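## Task

On the desk beside arm1, complete a stack built from the bottom up as follows: the wooden block with three small holes, then the small red wooden block, then the short piece of square timber. Each lies on one of its long faces, sits roughly centred over the piece beneath it, and none overhangs the desk's edges. Every other object must remain resting directly on the furniture it is on now. The attempt fails if any object from a furniture top ends up on the floor without a gripper holding it. It also fails if any object goes into or beneath a piece of furniture, even while gripped. The stack must stand without help from the robots, so at the end open the grippers and move the arms away.

## Robot and tools

Robots: three identical i2rt Big YAM arms named arm1, arm2 and arm3. Each has six revolute joints, a two-finger gripper and a wrist camera. With joints 1 and 6 at zero and the hand level and pointing forward, the wrist camera rides on top of the hand and looks toward the fingertips. Reach is roughly 1.0 m from the joint-1 axis. Two fixed room cameras, room_a and room_b, watch the scene. Loose objects may occasionally get nudged by an outside disturbance.

Frames: one shared scene frame, with its origin on the floor and +z up. The hand point is midway between the fingertips. In the hand frame, z runs along the fingers and the fingers open and close along y. No tool takes a Cartesian pose; every motion is commanded in joint space.

execute_actions(actions, cameras): actions is a list holding exactly one action object, or an empty list to just read state and images. The action is keyed by robot name ("arm1", "arm2", "arm3"), one entry per arm you want to command. Each entry contains "joints", an object of named absolute targets, not offsets: joint1_rad to joint6_rad in radians and gripper_m in metres. Allowed ranges: joint1_rad -2.879 to 2.879 (rotates the whole arm about its base; positive is counter-clockwise seen from above; zero points the arm the way its base faces). joint2_rad 0 to 3.141 (shoulder; zero has the upper arm lying back and nearly level, and increasing lifts it up and over to the front). joint3_rad 0 to 3.019 (elbow; zero is fully folded, and increasing opens it). joint4_rad -1.692 to 1.57 (hand pitch; positive tips the fingers up). joint5_rad -1.57 to 1.57 (hand yaw; positive swings it to the arm's right). joint6_rad -2.094 to 2.094 (hand roll; positive is clockwise viewed from behind the hand). gripper_m 0 to 0.093 (fingertip gap). You may name only some joints, and every commanded motion starts at once. Joints move at different speeds, so the hand can sweep a wide path between postures. Any unknown key or out-of-range number rejects the whole call and nothing moves. Example: {"actions":[{"arm1":{"joints":{"gripper_m":0.05}}}],"cameras":["room_a"]}. cameras lists which images to return (arm1_cam_wrist, arm2_cam_wrist, arm3_cam_wrist, room_a, room_b, or all). Omitting it or passing null returns all images, and [] returns none. The "pictures" line gives the image order.

Result lines: joint_positions reports the current angles. A joint counts as arrived within ±0.045, 0.14, 0.09, 0.055, 0.03 and 0.035 rad for joints 1 to 6, and ±0.003 m for the gripper. joint_torques gives the drive outputs for joints 1 to 6. They are noisy, carry per-arm offsets and scaling, are nonzero even in free air, and friction can hide or fake a load. joint_status tells how each commanded motion ended. off_target means it settled elsewhere and may still push. contact_stop means it was blocked and now holds where it stopped. time_out means it failed to finish and may keep pushing toward its target or a nearby one. not_followed means a self- or arm-to-arm collision check withheld the arm targets, and the arm may keep retrying them; the gripper part still runs. on_its_own lists joints not commanded in this call and what they hold ("held at" is a target, not the position). A joint you leave out may still be driving toward an earlier target. To relieve a push, send a joint its own reported position. Very small target changes may produce no movement. If a result reports a stop, later motion calls in the same reply are skipped.

wait(seconds): 0 to 10 s. Commands nothing new and returns the same state and images as an empty action.

zoom_image(camera, region): region is [x0, y0, x1, y1] in pixels of that camera's latest full image, with the origin at the top-left. The box can be at most 504 by 504 pixels.

finished_scene(scene): give the current scene's number. This ends the scene for good and reports success, so call it only once the stack is finished, released and stable. The next task then appears. After resuming, make an empty execute_actions call first to learn the scene and task.

Cautions: the arms do not stop on touching things and can press very hard. Sustained pushing or holding heats motors. A MOTOR HOT warning appears from 85 °C, and at 100 °C that arm goes limp and drops whatever it holds; joint_status then reads limit_stop_at_motor_heat, and the target must be resent. A hard squeeze between two arms ends the run in failure, and a heavy collision can too. The state never reports arm-to-arm contact, and the collision check ignores fingers, gripper housings and wrist cameras. Avoid drops, slips, slams and knocking objects to the floor or under or into furniture. Release gently, then back away.

Each tool is called in YAML: its name, and indented under it one key for each argument.

## Session

I'll start by looking at the current state of the scene.

execute_actions:
  actions: []

Scene clock: 0.00 s.
Joint torques (N m, as the arm reports them, + toward a larger angle): no reading
arm1.joint_positions: joint1_rad=-0.604 joint2_rad=+0.426 joint3_rad=+1.386 joint4_rad=-1.326 joint5_rad=-0.014 joint6_rad=+0.583 gripper_m=+0.095
arm1.joint_status: not commanded
arm1.hand: x=+1.2469 y=+0.1205 z=+1.3986 quat_wxyz=(-0.392, +0.185, -0.800, -0.415) (m; scene frame)
arm2.joint_positions: joint1_rad=+0.716 joint2_rad=+0.467 joint3_rad=+1.665 joint4_rad=-1.190 joint5_rad=+0.282 joint6_rad=-0.741 gripper_m=+0.094
arm2.joint_status: not commanded
arm2.hand: x=+0.0018 y=-0.0149 z=+1.6100 quat_wxyz=(-0.572, +0.694, -0.147, -0.412) (m; scene frame)
arm3.joint_positions: joint1_rad=-0.565 joint2_rad=+0.411 joint3_rad=+1.638 joint4_rad=-1.359 joint5_rad=-0.124 joint6_rad=+0.668 gripper_m=+0.095
arm3.joint_status: not commanded
arm3.hand: x=-1.2333 y=+0.0647 z=+1.5200 quat_wxyz=(-0.484, -0.744, -0.105, +0.448) (m; scene frame)
pictures: arm1_cam_wrist, arm2_cam_wrist, arm3_cam_wrist, room_a, room_b
Images, in order (width x height): arm1_cam_wrist 616x616, arm2_cam_wrist 616x616, arm3_cam_wrist 616x616, room_a 504x504, room_b 504x504.

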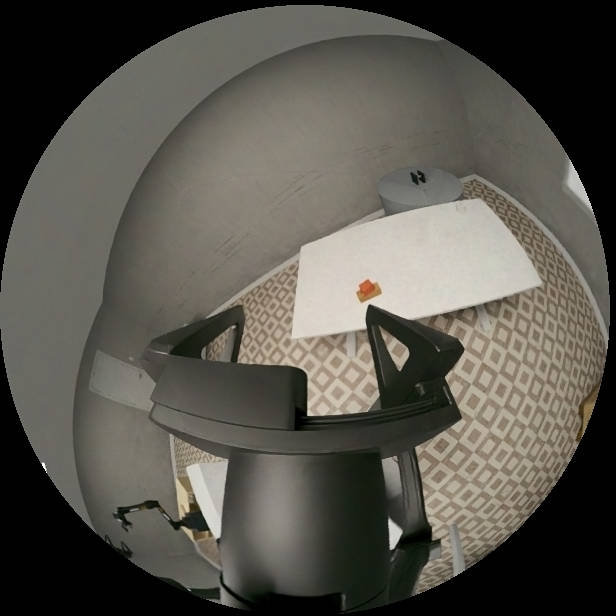

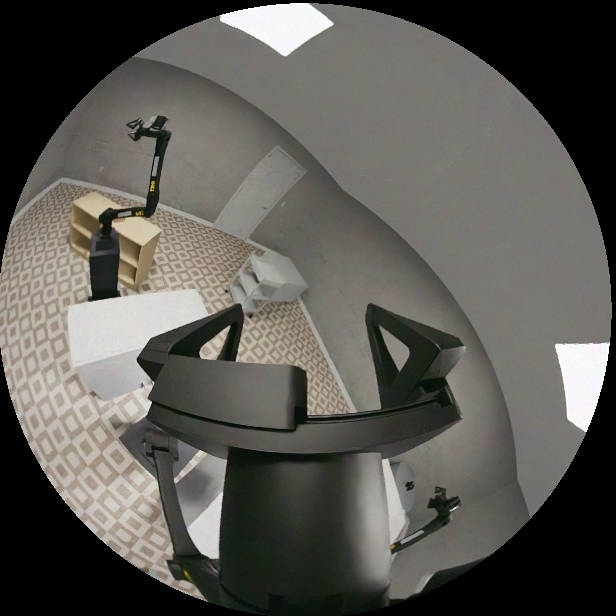

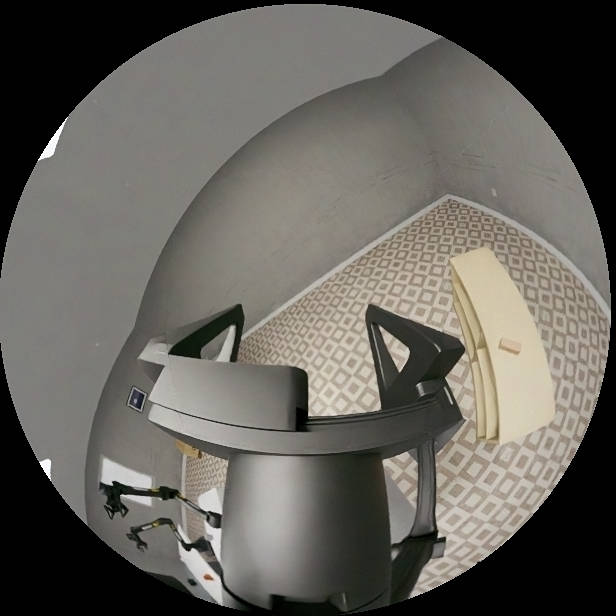

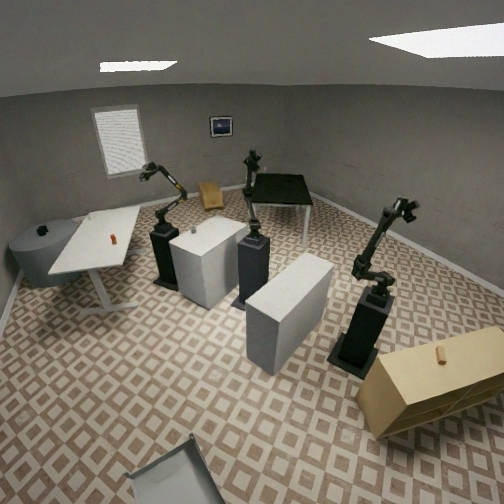

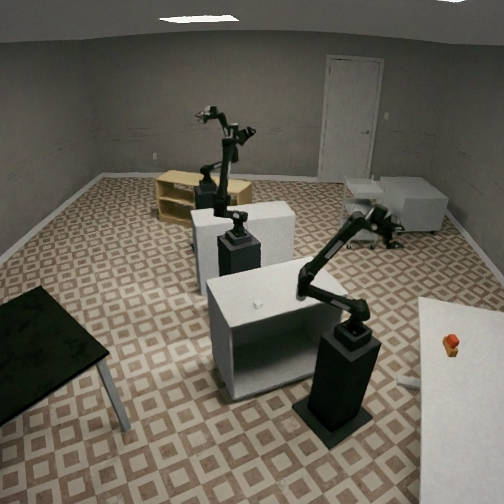

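zoom_image:
  camera: "room_b"
  region: [400, 300, 504, 400]

zoom_image:
  camera: "room_a"
  region: [330, 270, 504, 440]

zoom_image:
  camera: "arm1_cam_wrist"
  region: [320, 250, 420, 330]

Region (400, 300, 504, 400) of room_b's 504x504 image, scaled by 4.846, with more detail than that image has; it fills the top 485 rows of this view, and the rest is white.

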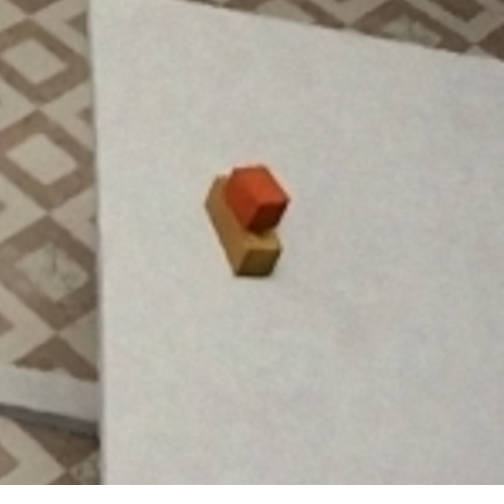

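Region (330, 270, 504, 440) of room_a's 504x504 image, scaled by 2.897, with more detail than that image has; it fills the top 492 rows of this view, and the rest is white.

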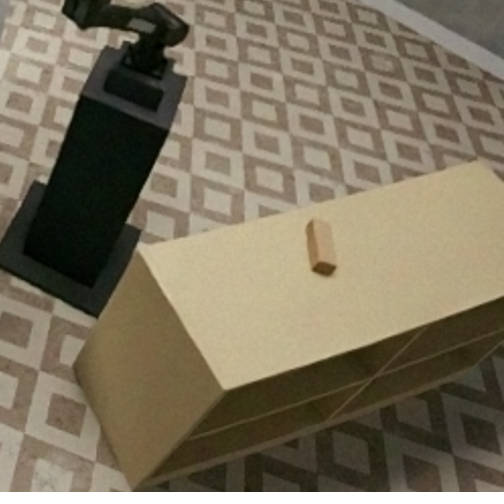

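Region (320, 250, 420, 330) of arm1_cam_wrist's 616x616 image, scaled by 5.040, with more detail than that image has; it fills the top 403 rows of this view, and the rest is white.

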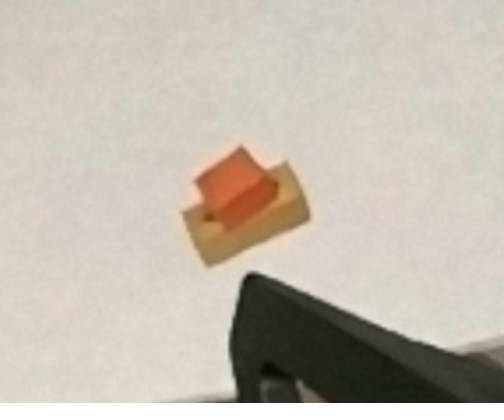

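execute_actions:
  actions:
    - {"arm1":{"joints":{"joint1_rad":-1.3,"joint2_rad":1.3,"joint3_rad":1.3,"joint4_rad":-1.3,"joint5_rad":0,"joint6_rad":0}},"arm2":{"joints":{"joint1_rad":1.59,"joint2_rad":1.1,"joint3_rad":1.2,"joint4_rad":-1.4,"joint5_rad":0,"joint6_rad":0}},"arm3":{"joints":{"joint1_rad":-1.4,"joint2_rad":1.4,"joint3_rad":1.3,"joint4_rad":-1.3,"joint5_rad":0,"joint6_rad":0}}}

Scene clock: 6.57 s.
Joint torques (N m, as the arm reports them, + toward a larger angle): arm1=[-2.49 -9.92 10.8   2.02  0.12 -0.03] | arm2=[-0.7  -4.1  12.38  0.45 -0.02  0.14] | arm3=[  0.17 -11.01  11.43   0.72   0.19  -0.04]
arm1.joint_positions: joint1_rad=-1.298 joint2_rad=+1.311 joint3_rad=+1.282 joint4_rad=-1.315 joint5_rad=-0.001 joint6_rad=+0.008 gripper_m=+0.095
arm1.joint_status: all done
arm1.hand: x=+1.5752 y=+0.1300 z=+1.0908 quat_wxyz=(-0.116, +0.160, -0.980, -0.024) (m; scene frame)
arm2.joint_positions: joint1_rad=+1.586 joint2_rad=+1.102 joint3_rad=+1.170 joint4_rad=-1.395 joint5_rad=+0.002 joint6_rad=-0.015 gripper_m=+0.094
arm2.joint_status: all done
arm2.hand: x=-0.3256 y=-0.1202 z=+1.1774 quat_wxyz=(+0.004, +0.993, +0.005, -0.120) (m; scene frame)
arm3.joint_positions: joint1_rad=-1.406 joint2_rad=+1.390 joint3_rad=+1.289 joint4_rad=-1.306 joint5_rad=-0.001 joint6_rad=+0.009 gripper_m=+0.095
arm3.joint_status: all done
arm3.hand: x=-1.6407 y=+0.1343 z=+1.0826 quat_wxyz=(+0.000, -0.997, +0.006, +0.082) (m; scene frame)
pictures: arm1_cam_wrist, arm2_cam_wrist, arm3_cam_wrist, room_a, room_b
Images, in order (width x height): arm1_cam_wrist 616x616, arm2_cam_wrist 616x616, arm3_cam_wrist 616x616, room_a 504x504, room_b 504x504.

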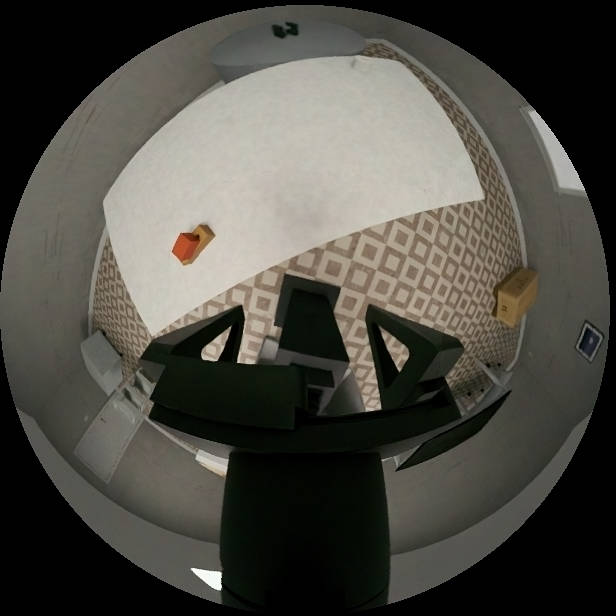

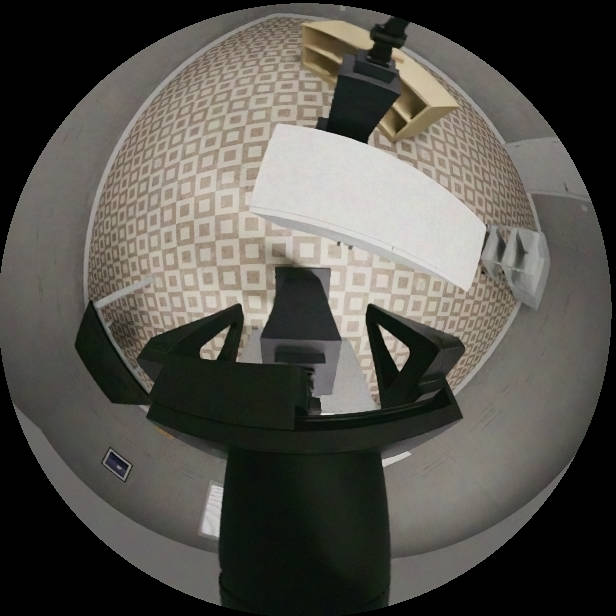

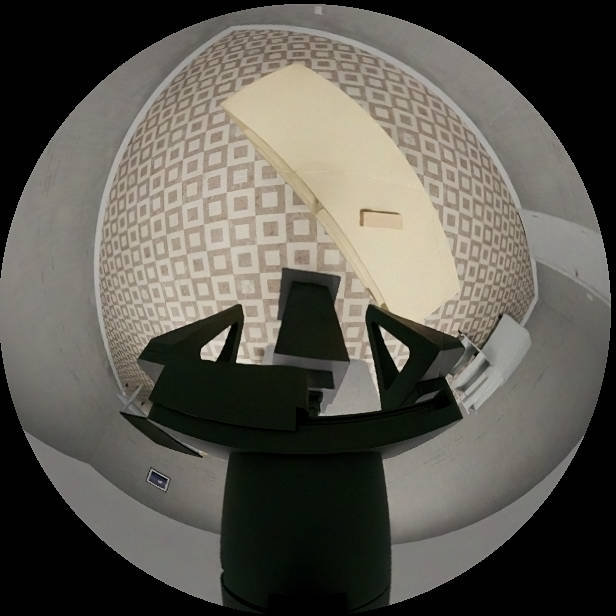

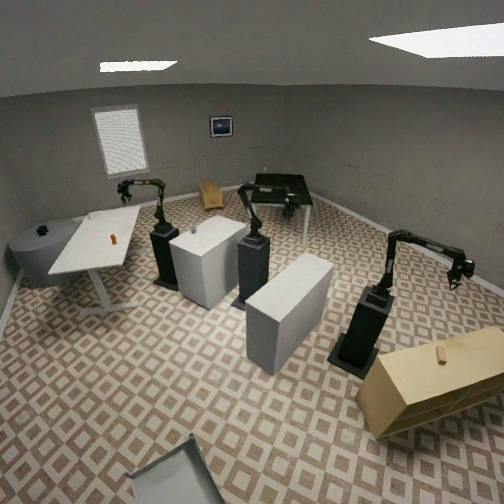

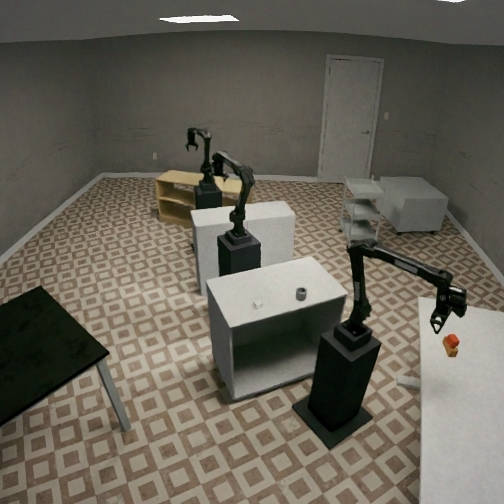

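execute_actions:
  actions:
    - {"arm1":{"joints":{"joint1_rad":-0.76,"joint3_rad":1.75}},"arm2":{"joints":{"joint4_rad":-0.4}},"arm3":{"joints":{"joint1_rad":-1.83,"joint2_rad":1.9,"joint3_rad":1.5,"joint4_rad":-1.17,"joint6_rad":1.15}}}
  cameras: ["arm1_cam_wrist","arm3_cam_wrist","room_a"]

Scene clock: 14.27 s.
Joint torques (N m, as the arm reports them, + toward a larger angle): arm1=[-1.78 -8.13 11.97  2.61  0.15 -0.01] | arm2=[-0.65 -5.19 13.43  2.47 -0.02  0.14] | arm3=[ -0.52 -21.17  10.93   0.17   0.21   0.17]
arm1.joint_positions: joint1_rad=-0.761 joint2_rad=+1.293 joint3_rad=+1.715 joint4_rad=-1.313 joint5_rad=-0.001 joint6_rad=+0.006 gripper_m=+0.095
arm1.joint_status: all done
arm1.hand: x=+1.4836 y=+0.3601 z=+1.3072 quat_wxyz=(-0.307, +0.394, -0.854, -0.144) (m; scene frame)
arm2.joint_positions: joint1_rad=+1.586 joint2_rad=+1.102 joint3_rad=+1.170 joint4_rad=-0.420 joint5_rad=+0.002 joint6_rad=-0.015 gripper_m=+0.094
arm2.joint_status: all done
arm2.hand: x=-0.4977 y=-0.1176 z=+1.3303 quat_wxyz=(-0.001, +0.821, +0.000, -0.571) (m; scene frame)
arm3.joint_positions: joint1_rad=-1.828 joint2_rad=+1.921 joint3_rad=+1.479 joint4_rad=-1.171 joint5_rad=+0.000 joint6_rad=+1.141 gripper_m=+0.095
arm3.joint_status: all done
arm3.hand: x=-1.7016 y=+0.3601 z=+0.9027 quat_wxyz=(+0.008, -0.709, +0.705, -0.019) (m; scene frame)
pictures: arm1_cam_wrist, arm3_cam_wrist, room_a
Images, in order (width x height): arm1_cam_wrist 616x616, arm3_cam_wrist 616x616, room_a 504x504.

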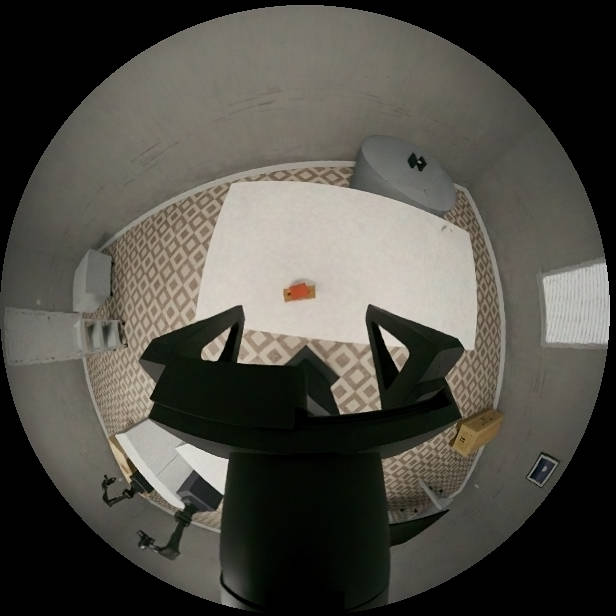

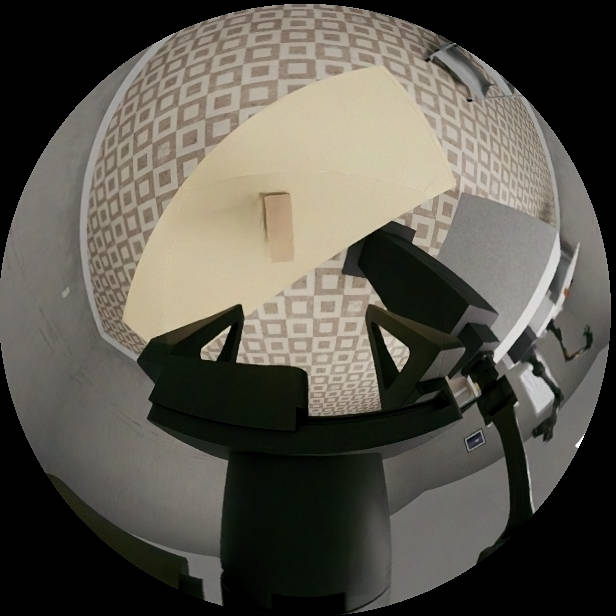

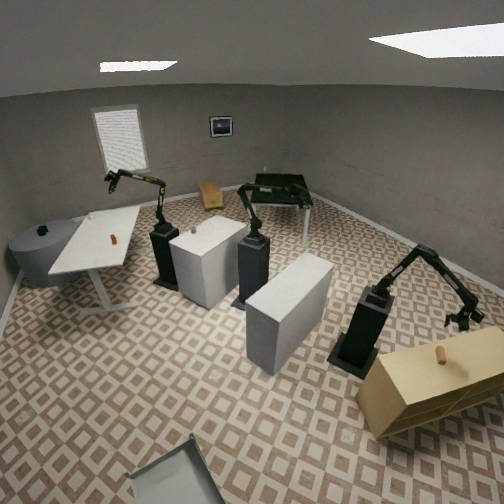

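zoom_image:
  camera: "arm3_cam_wrist"
  region: [220, 170, 390, 330]

Region (220, 170, 390, 330) of arm3_cam_wrist's 616x616 image, scaled by 2.965, with more detail than that image has; it fills the top 474 rows of this view, and the rest is white.

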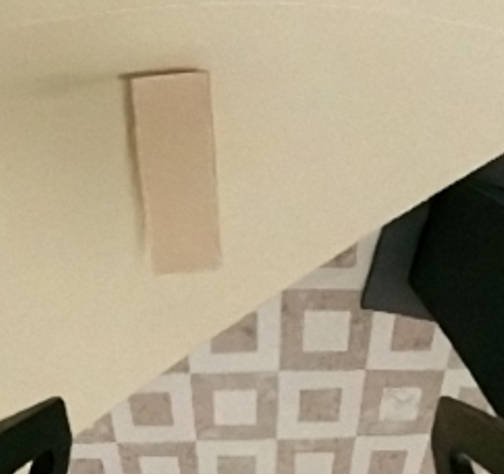

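execute_actions:
  actions:
    - {"arm1":{"joints":{"joint1_rad":-0.73,"joint2_rad":1.85,"joint3_rad":1.745,"joint4_rad":-1.42}},"arm2":{"joints":{"joint1_rad":1.25,"joint2_rad":1.69,"joint3_rad":1.48,"joint4_rad":-1.325}},"arm3":{"joints":{"joint1_rad":-1.797,"joint2_rad":2.185,"joint3_rad":1.515,"joint4_rad":-0.864,"joint6_rad":1.12}}}

Scene clock: 22.77 s.
Joint torques (N m, as the arm reports them, + toward a larger angle): arm1=[ -0.97 -15.64  11.19   0.14   0.12   0.  ] | arm2=[  0.16 -12.91  12.24  -0.1    0.04   0.12] | arm3=[ -0.17 -23.99   9.79   0.55   0.2   -0.04]
arm1.joint_positions: joint1_rad=-0.741 joint2_rad=+1.852 joint3_rad=+1.717 joint4_rad=-1.405 joint5_rad=-0.001 joint6_rad=+0.006 gripper_m=+0.095
arm1.joint_status: all done
arm1.hand: x=+1.5358 y=+0.4405 z=+1.0080 quat_wxyz=(-0.019, +0.428, -0.904, -0.009) (m; scene frame)
arm2.joint_positions: joint1_rad=+1.240 joint2_rad=+1.712 joint3_rad=+1.440 joint4_rad=-1.317 joint5_rad=+0.001 joint6_rad=-0.013 gripper_m=+0.094
arm2.joint_status: all done
arm2.hand: x=-0.4484 y=+0.0498 z=+1.0360 quat_wxyz=(+0.007, +0.986, -0.168, +0.012) (m; scene frame)
arm3.joint_positions: joint1_rad=-1.797 joint2_rad=+2.207 joint3_rad=+1.492 joint4_rad=-0.877 joint5_rad=+0.000 joint6_rad=+1.128 gripper_m=+0.095
arm3.joint_status: all done
arm3.hand: x=-1.7399 y=+0.3571 z=+0.7467 quat_wxyz=(+0.004, -0.725, +0.689, -0.010) (m; scene frame)
pictures: arm1_cam_wrist, arm2_cam_wrist, arm3_cam_wrist, room_a, room_b
Images, in order (width x height): arm1_cam_wrist 616x616, arm2_cam_wrist 616x616, arm3_cam_wrist 616x616, room_a 504x504, room_b 504x504.

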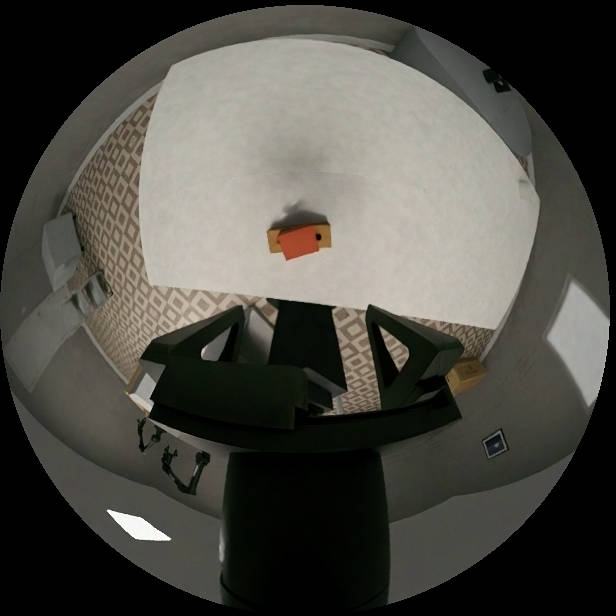

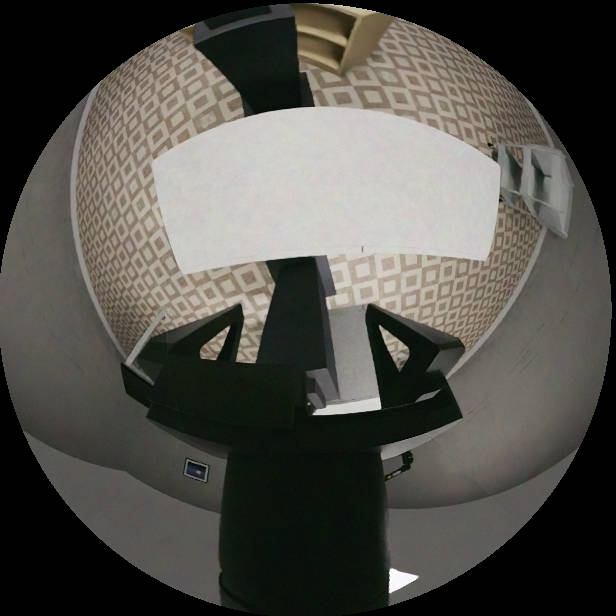

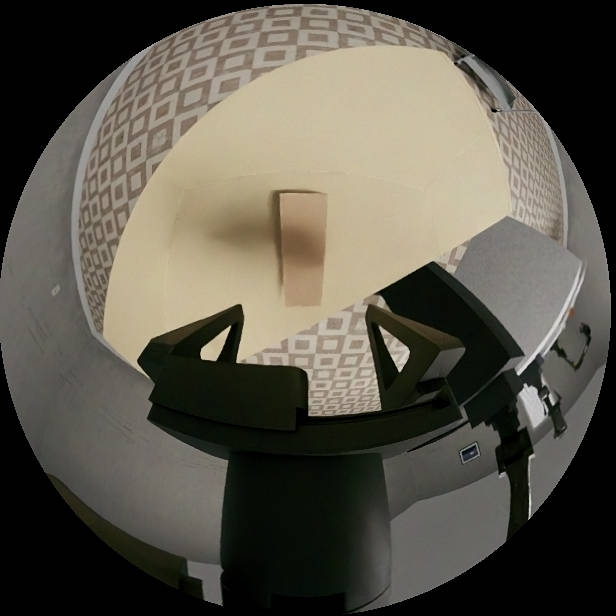

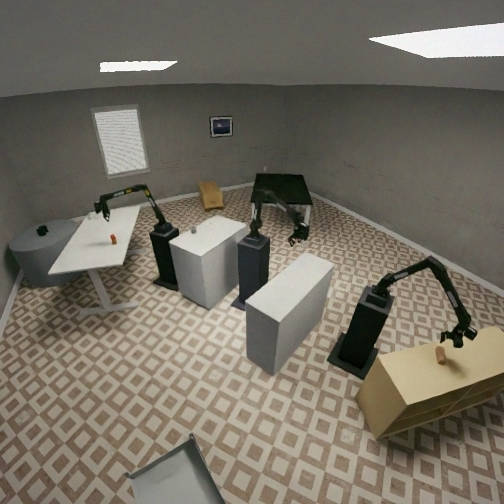

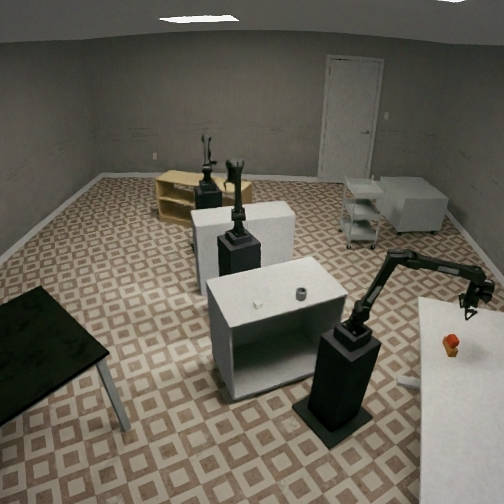

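zoom_image:
  camera: "arm1_cam_wrist"
  region: [250, 190, 350, 280]

Region (250, 190, 350, 280) of arm1_cam_wrist's 616x616 image, scaled by 5.040, with more detail than that image has; it fills the top 454 rows of this view, and the rest is white.

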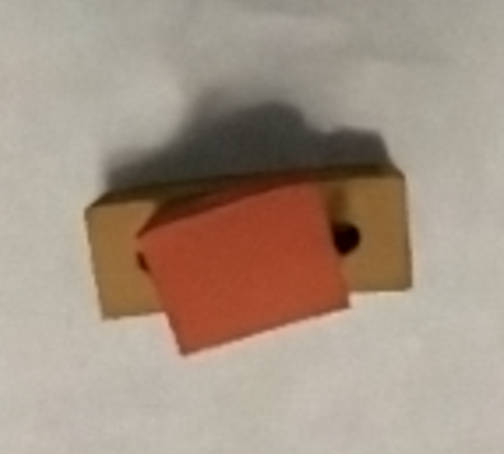

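execute_actions:
  actions:
    - {"arm1":{"joints":{"joint1_rad":-0.715,"joint2_rad":1.915,"joint3_rad":1.62,"joint4_rad":-1.25}},"arm2":{"joints":{"joint2_rad":1.77,"joint3_rad":1.33,"joint4_rad":-1.07}},"arm3":{"joints":{"joint1_rad":-1.8284,"joint2_rad":2.346,"joint3_rad":1.553,"joint4_rad":-0.72,"joint6_rad":1.09}}}
  cameras: ["arm1_cam_wrist","arm2_cam_wrist","arm3_cam_wrist","room_a"]

Scene clock: 32.47 s.
Joint torques (N m, as the arm reports them, + toward a larger angle): arm1=[ -0.49 -16.9    9.64   1.5    0.12  -0.01] | arm2=[  0.08 -12.98   9.09   0.69   0.04   0.13] | arm3=[ -0.25 -23.48   8.93   0.61   0.21  -0.03]
arm1.joint_positions: joint1_rad=-0.725 joint2_rad=+1.929 joint3_rad=+1.606 joint4_rad=-1.267 joint5_rad=-0.001 joint6_rad=+0.006 gripper_m=+0.095
arm1.joint_status: all done
arm1.hand: x=+1.5276 y=+0.4447 z=+0.9237 quat_wxyz=(+0.004, +0.435, -0.901, +0.002) (m; scene frame)
arm2.joint_positions: joint1_rad=+1.240 joint2_rad=+1.788 joint3_rad=+1.324 joint4_rad=-1.080 joint5_rad=+0.001 joint6_rad=-0.013 gripper_m=+0.094
arm2.joint_status: all done
arm2.hand: x=-0.4597 y=+0.0531 z=+0.9577 quat_wxyz=(+0.003, +0.986, -0.168, -0.011) (m; scene frame)
arm3.joint_positions: joint1_rad=-1.830 joint2_rad=+2.352 joint3_rad=+1.531 joint4_rad=-0.731 joint5_rad=+0.000 joint6_rad=+1.099 gripper_m=+0.095
arm3.joint_status: all done
arm3.hand: x=-1.7478 y=+0.3818 z=+0.6747 quat_wxyz=(-0.003, -0.723, +0.690, +0.009) (m; scene frame)
pictures: arm1_cam_wrist, arm2_cam_wrist, arm3_cam_wrist, room_a
Images, in order (width x height): arm1_cam_wrist 616x616, arm2_cam_wrist 616x616, arm3_cam_wrist 616x616, room_a 504x504.

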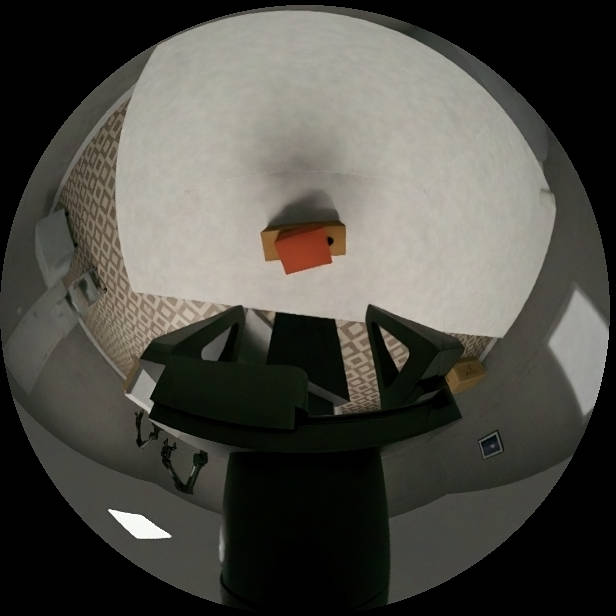

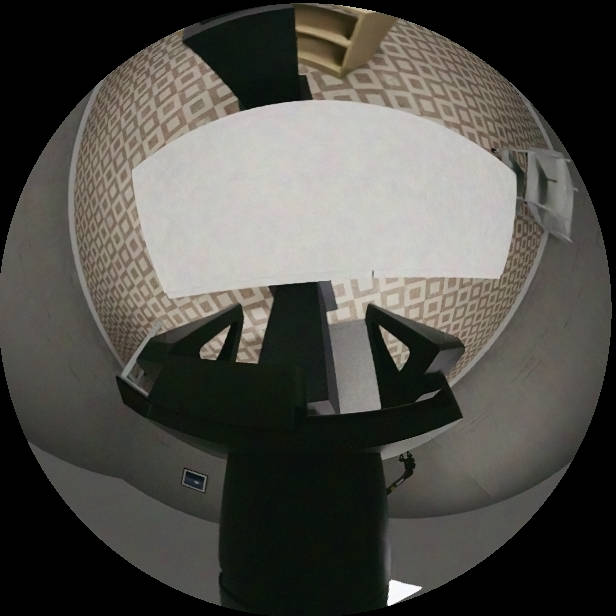

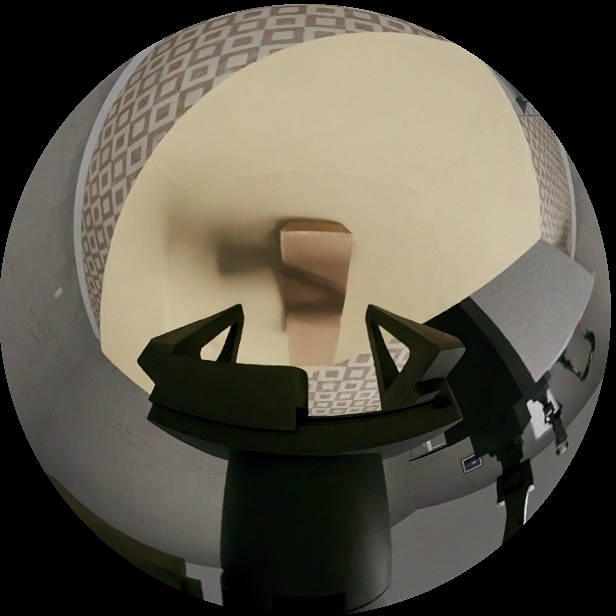

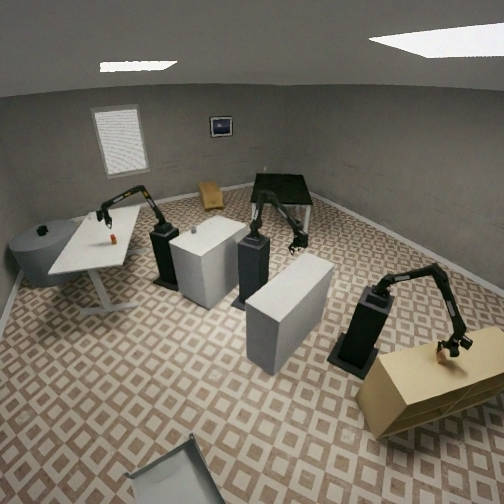

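zoom_image:
  camera: "arm1_cam_wrist"
  region: [250, 200, 360, 290]

zoom_image:
  camera: "arm2_cam_wrist"
  region: [120, 80, 540, 320]

Region (250, 200, 360, 290) of arm1_cam_wrist's 616x616 image, scaled by 4.582, with more detail than that image has; it fills the top 412 rows of this view, and the rest is white.

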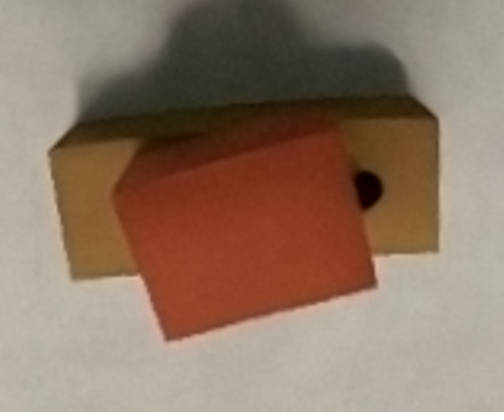

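Region (120, 80, 540, 320) of arm2_cam_wrist's 616x616 image, scaled by 1.200, with more detail than that image has; it fills the top 288 rows of this view, and the rest is white.

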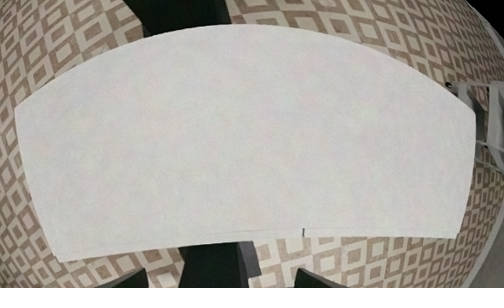

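execute_actions:
  actions:
    - {"arm1":{"joints":{"joint1_rad":1.5,"joint2_rad":1.7,"joint3_rad":1.5,"joint4_rad":-1.33}},"arm2":{"joints":{"joint1_rad":0.7,"joint2_rad":1.6,"joint3_rad":1.45,"joint4_rad":-1.4,"joint6_rad":1.07}},"arm3":{"joints":{"joint2_rad":2.362,"gripper_m":0.025}}}
  cameras: ["arm1_cam_wrist","arm3_cam_wrist","room_a"]

Scene clock: 38.27 s.
Joint torques (N m, as the arm reports them, + toward a larger angle): arm1=[ -2.04 -14.38   9.73   0.05   0.15   0.01] | arm2=[-0.17 -9.9  12.03 -0.12  0.15  0.15] | arm3=[ -0.16 -21.89   8.99   0.6    0.22  -0.04]
arm1.joint_positions: joint1_rad=+1.505 joint2_rad=+1.709 joint3_rad=+1.488 joint4_rad=-1.315 joint5_rad=-0.001 joint6_rad=+0.006 gripper_m=+0.095
arm1.joint_status: all done
arm1.hand: x=+0.6493 y=-0.0052 z=+0.9862 quat_wxyz=(-0.004, +1.000, -0.006, -0.014) (m; scene frame)
arm2.joint_positions: joint1_rad=+0.691 joint2_rad=+1.594 joint3_rad=+1.415 joint4_rad=-1.392 joint5_rad=+0.001 joint6_rad=+1.055 gripper_m=+0.094
arm2.joint_status: all done
arm2.hand: x=-0.2683 y=+0.2481 z=+1.0804 quat_wxyz=(+0.002, +0.559, -0.829, +0.006) (m; scene frame)
arm3.joint_positions: joint1_rad=-1.830 joint2_rad=+2.352 joint3_rad=+1.531 joint4_rad=-0.731 joint5_rad=+0.000 joint6_rad=+1.098 gripper_m=+0.025
arm3.joint_status: all done
arm3.hand: x=-1.7478 y=+0.3818 z=+0.6747 quat_wxyz=(-0.003, -0.724, +0.690, +0.009) (m; scene frame)
pictures: arm1_cam_wrist, arm3_cam_wrist, room_a
Images, in order (width x height): arm1_cam_wrist 616x616, arm3_cam_wrist 616x616, room_a 504x504.

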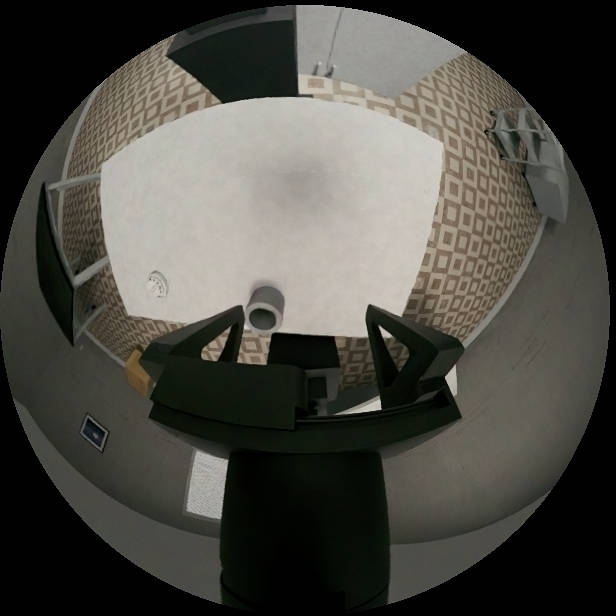

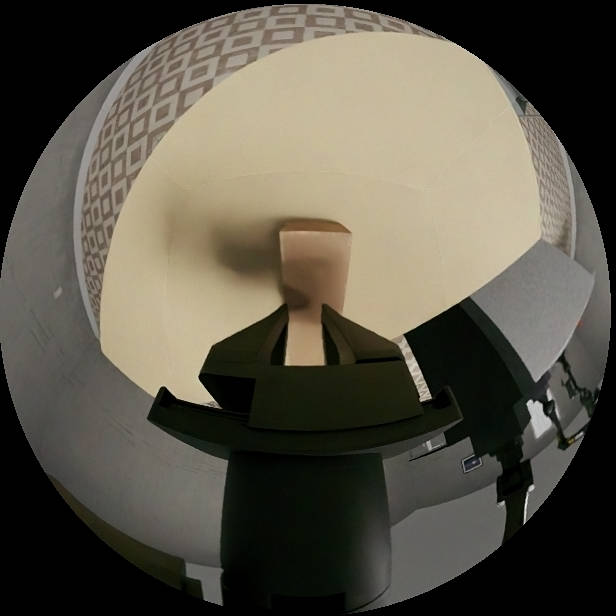

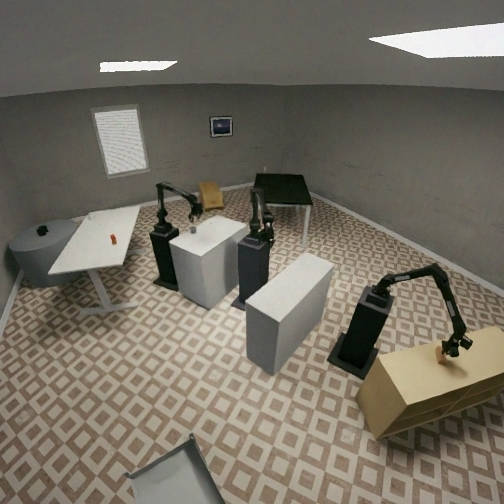

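execute_actions:
  actions:
    - {"arm3":{"joints":{"joint1_rad":-1.812,"joint6_rad":1.11,"gripper_m":0.085}},"arm1":{"joints":{"joint2_rad":1.82,"joint3_rad":1.42,"joint4_rad":-1.16}}}
  cameras: ["arm1_cam_wrist"]

execute_actions:
  actions:
    - {"arm3":{"joints":{"joint2_rad":2.40,"joint3_rad":1.54,"joint4_rad":-0.675}}}
  cameras: ["arm3_cam_wrist","room_a"]

Scene clock: 41.03 s.
Joint torques (N m, as the arm reports them, + toward a larger angle): arm1=[ -1.84 -15.33   9.27   1.35   0.12  -0.01] | arm2=[-0.17 -9.87 12.03 -0.12  0.14  0.14] | arm3=[ -0.22 -21.72   8.97   0.64   0.22   0.15]
arm1.joint_positions: joint1_rad=+1.505 joint2_rad=+1.834 joint3_rad=+1.404 joint4_rad=-1.177 joint5_rad=-0.001 joint6_rad=+0.006 gripper_m=+0.095
arm1.joint_status: all done
arm1.hand: x=+0.6483 y=-0.0044 z=+0.8928 quat_wxyz=(-0.004, +1.000, -0.006, +0.022) (m; scene frame)
arm2.joint_positions: joint1_rad=+0.691 joint2_rad=+1.594 joint3_rad=+1.415 joint4_rad=-1.392 joint5_rad=+0.001 joint6_rad=+1.056 gripper_m=+0.094
arm2.joint_status: not commanded
arm2.hand: x=-0.2683 y=+0.2481 z=+1.0804 quat_wxyz=(+0.002, +0.559, -0.829, +0.006) (m; scene frame)
arm3.joint_positions: joint1_rad=-1.816 joint2_rad=+2.352 joint3_rad=+1.531 joint4_rad=-0.731 joint5_rad=+0.000 joint6_rad=+1.101 gripper_m=+0.085
arm3.joint_status: all done
arm3.hand: x=-1.7512 y=+0.3742 z=+0.6747 quat_wxyz=(-0.003, -0.727, +0.686, +0.009) (m; scene frame)
pictures: arm1_cam_wrist
Images, in order (width x height): arm1_cam_wrist 616x616.

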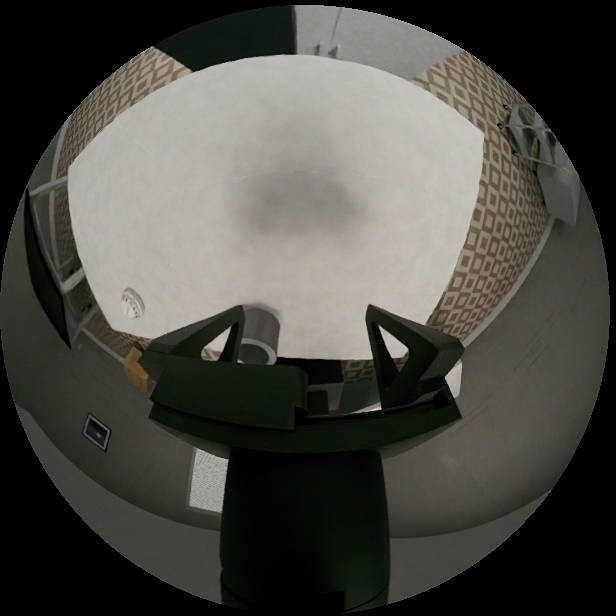

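Scene clock: 41.80 s.
Joint torques (N m, as the arm reports them, + toward a larger angle): arm1=[ -1.93 -15.28   9.36   1.41   0.13  -0.02] | arm2=[-0.16 -9.86 12.03 -0.11  0.15  0.14] | arm3=[ -0.04 -20.96   7.62   0.67   0.21   0.14]
arm1.joint_positions: joint1_rad=+1.505 joint2_rad=+1.834 joint3_rad=+1.404 joint4_rad=-1.177 joint5_rad=-0.001 joint6_rad=+0.006 gripper_m=+0.095
arm1.joint_status: not commanded
arm1.hand: x=+0.6483 y=-0.0044 z=+0.8928 quat_wxyz=(-0.004, +1.000, -0.006, +0.022) (m; scene frame)
arm2.joint_positions: joint1_rad=+0.691 joint2_rad=+1.594 joint3_rad=+1.415 joint4_rad=-1.392 joint5_rad=+0.001 joint6_rad=+1.056 gripper_m=+0.094
arm2.joint_status: not commanded
arm2.hand: x=-0.2683 y=+0.2481 z=+1.0804 quat_wxyz=(+0.002, +0.559, -0.829, +0.006) (m; scene frame)
arm3.joint_positions: joint1_rad=-1.816 joint2_rad=+2.383 joint3_rad=+1.531 joint4_rad=-0.689 joint5_rad=+0.000 joint6_rad=+1.102 gripper_m=+0.085
arm3.joint_status: all done
arm3.hand: x=-1.7520 y=+0.3746 z=+0.6572 quat_wxyz=(-0.005, -0.727, +0.686, +0.015) (m; scene frame)
pictures: arm3_cam_wrist, room_a
Images, in order (width x height): arm3_cam_wrist 616x616, room_a 504x504.

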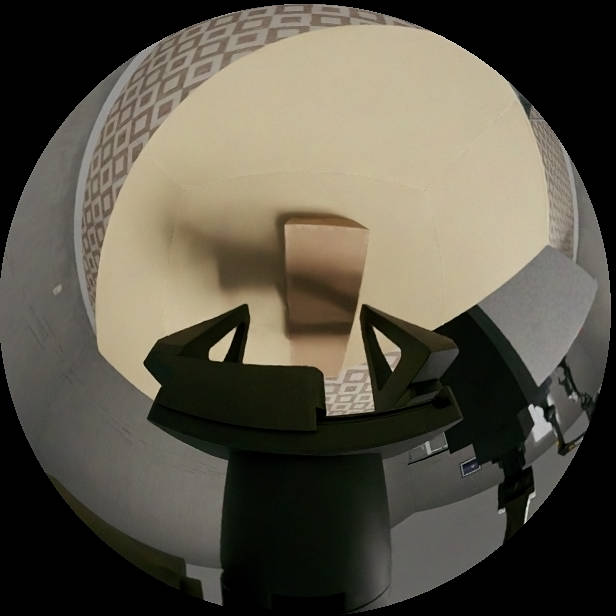

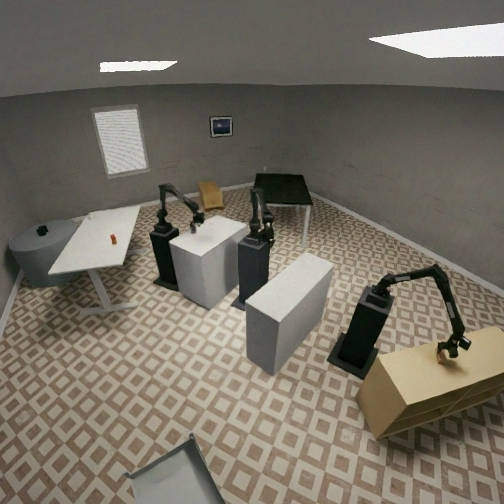

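execute_actions:
  actions:
    - {"arm3":{"joints":{"joint2_rad":2.432}}}
  cameras: []

execute_actions:
  actions:
    - {"arm3":{"joints":{"gripper_m":0.03}}}
  cameras: ["arm3_cam_wrist"]

Scene clock: 42.90 s.
Joint torques (N m, as the arm reports them, + toward a larger angle): arm1=[ -2.39 -15.18   9.51   1.35   0.12  -0.04] | arm2=[-0.16 -9.83 12.04 -0.12  0.14  0.14] | arm3=[  0.16 -21.23   7.26   0.57   0.22   0.14]
arm1.joint_positions: joint1_rad=+1.505 joint2_rad=+1.834 joint3_rad=+1.404 joint4_rad=-1.177 joint5_rad=-0.001 joint6_rad=+0.006 gripper_m=+0.095
arm1.joint_status: not commanded
arm1.hand: x=+0.6483 y=-0.0044 z=+0.8928 quat_wxyz=(-0.004, +1.000, -0.006, +0.022) (m; scene frame)
arm2.joint_positions: joint1_rad=+0.691 joint2_rad=+1.594 joint3_rad=+1.415 joint4_rad=-1.392 joint5_rad=+0.001 joint6_rad=+1.056 gripper_m=+0.094
arm2.joint_status: not commanded
arm2.hand: x=-0.2683 y=+0.2481 z=+1.0804 quat_wxyz=(+0.002, +0.559, -0.829, +0.006) (m; scene frame)
arm3.joint_positions: joint1_rad=-1.816 joint2_rad=+2.416 joint3_rad=+1.531 joint4_rad=-0.687 joint5_rad=+0.000 joint6_rad=+1.102 gripper_m=+0.085
arm3.joint_status: all done
arm3.hand: x=-1.7423 y=+0.3704 z=+0.6381 quat_wxyz=(+0.000, -0.727, +0.686, +0.000) (m; scene frame)
pictures: none
No camera images: the call's "cameras" was empty. Leave "cameras" out to get every camera's image.

Scene clock: 43.50 s.
Joint torques (N m, as the arm reports them, + toward a larger angle): arm1=[ -2.37 -15.47   9.31   1.27   0.14  -0.03] | arm2=[-0.17 -9.88 12.04 -0.11  0.15  0.14] | arm3=[  0.04 -21.25   7.24   0.52   0.21   0.13]
arm1.joint_positions: joint1_rad=+1.505 joint2_rad=+1.834 joint3_rad=+1.404 joint4_rad=-1.177 joint5_rad=-0.001 joint6_rad=+0.006 gripper_m=+0.095
arm1.joint_status: not commanded
arm1.hand: x=+0.6483 y=-0.0044 z=+0.8928 quat_wxyz=(-0.004, +1.000, -0.006, +0.022) (m; scene frame)
arm2.joint_positions: joint1_rad=+0.691 joint2_rad=+1.594 joint3_rad=+1.415 joint4_rad=-1.392 joint5_rad=+0.001 joint6_rad=+1.056 gripper_m=+0.094
arm2.joint_status: not commanded
arm2.hand: x=-0.2683 y=+0.2481 z=+1.0804 quat_wxyz=(+0.002, +0.559, -0.829, +0.006) (m; scene frame)
arm3.joint_positions: joint1_rad=-1.816 joint2_rad=+2.416 joint3_rad=+1.531 joint4_rad=-0.686 joint5_rad=+0.000 joint6_rad=+1.103 gripper_m=+0.046
arm3.joint_status: gripper_m off_target (ended at +0.046, target +0.030)
arm3.hand: x=-1.7424 y=+0.3704 z=+0.6379 quat_wxyz=(+0.000, -0.727, +0.687, +0.000) (m; scene frame)
pictures: arm3_cam_wrist
Images, in order (width x height): arm3_cam_wrist 616x616.

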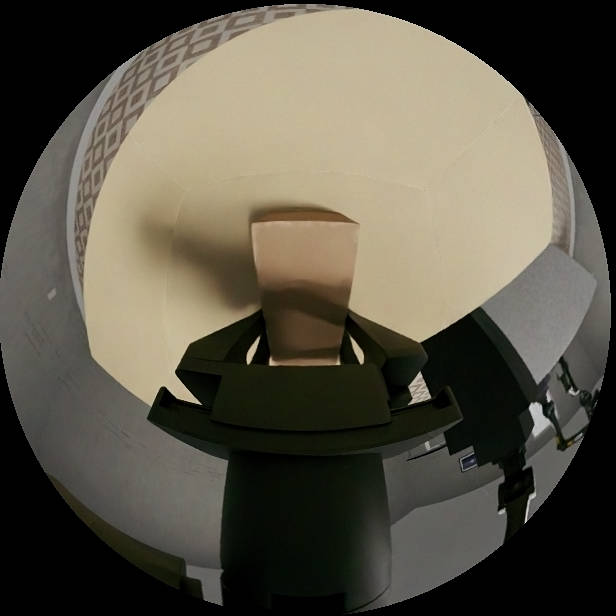

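execute_actions:
  actions:
    - {"arm3":{"joints":{"joint1_rad":1.5436,"joint2_rad":2.20,"joint3_rad":1.79,"joint4_rad":-1.13}},"arm1":{"joints":{"joint1_rad":2.0,"joint2_rad":1.6,"joint3_rad":1.5,"joint4_rad":-1.45,"joint6_rad":0.55}}}
  cameras: ["arm3_cam_wrist","arm2_cam_wrist","room_a","room_b"]

Scene clock: 48.67 s.
Joint torques (N m, as the arm reports them, + toward a larger angle): arm1=[ -2.98 -12.13  10.26   0.14   0.19   0.12] | arm2=[-0.15 -9.9  12.04 -0.11  0.15  0.14] | arm3=[ -0.22 -24.56   9.18   0.     0.3    0.14]
arm1.joint_positions: joint1_rad=+2.012 joint2_rad=+1.597 joint3_rad=+1.483 joint4_rad=-1.434 joint5_rad=-0.002 joint6_rad=+0.542 gripper_m=+0.095
arm1.joint_status: all done
arm1.hand: x=+0.7465 y=-0.2417 z=+1.0360 quat_wxyz=(+0.002, +1.000, -0.020, -0.006) (m; scene frame)
arm2.joint_positions: joint1_rad=+0.691 joint2_rad=+1.594 joint3_rad=+1.415 joint4_rad=-1.392 joint5_rad=+0.001 joint6_rad=+1.056 gripper_m=+0.094
arm2.joint_status: not commanded
arm2.hand: x=-0.2683 y=+0.2481 z=+1.0804 quat_wxyz=(+0.002, +0.559, -0.829, +0.006) (m; scene frame)
arm3.joint_positions: joint1_rad=+1.542 joint2_rad=+2.207 joint3_rad=+1.791 joint4_rad=-1.119 joint5_rad=-0.002 joint6_rad=+1.103 gripper_m=+0.046
arm3.joint_status: all done
arm3.hand: x=-0.5530 y=+0.0045 z=+0.8427 quat_wxyz=(-0.016, -0.605, -0.796, -0.009) (m; scene frame)
pictures: arm2_cam_wrist, arm3_cam_wrist, room_a, room_b
Images, in order (width x height): arm2_cam_wrist 616x616, arm3_cam_wrist 616x616, room_a 504x504, room_b 504x504.

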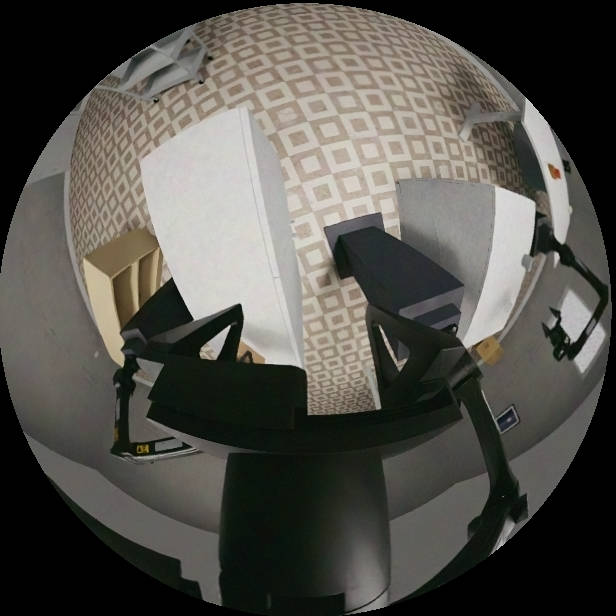

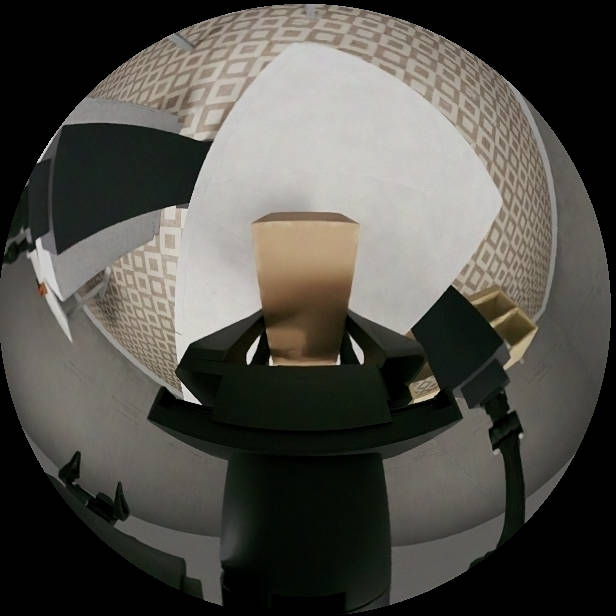

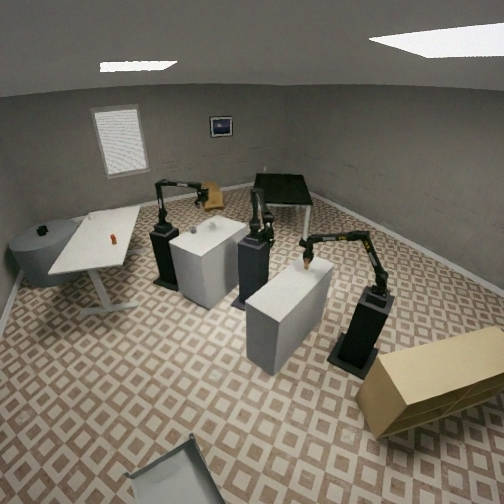

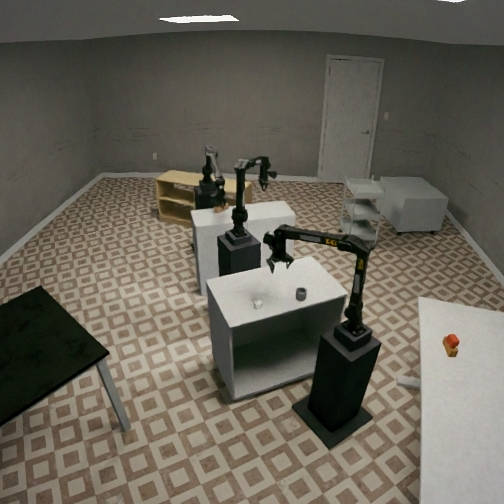

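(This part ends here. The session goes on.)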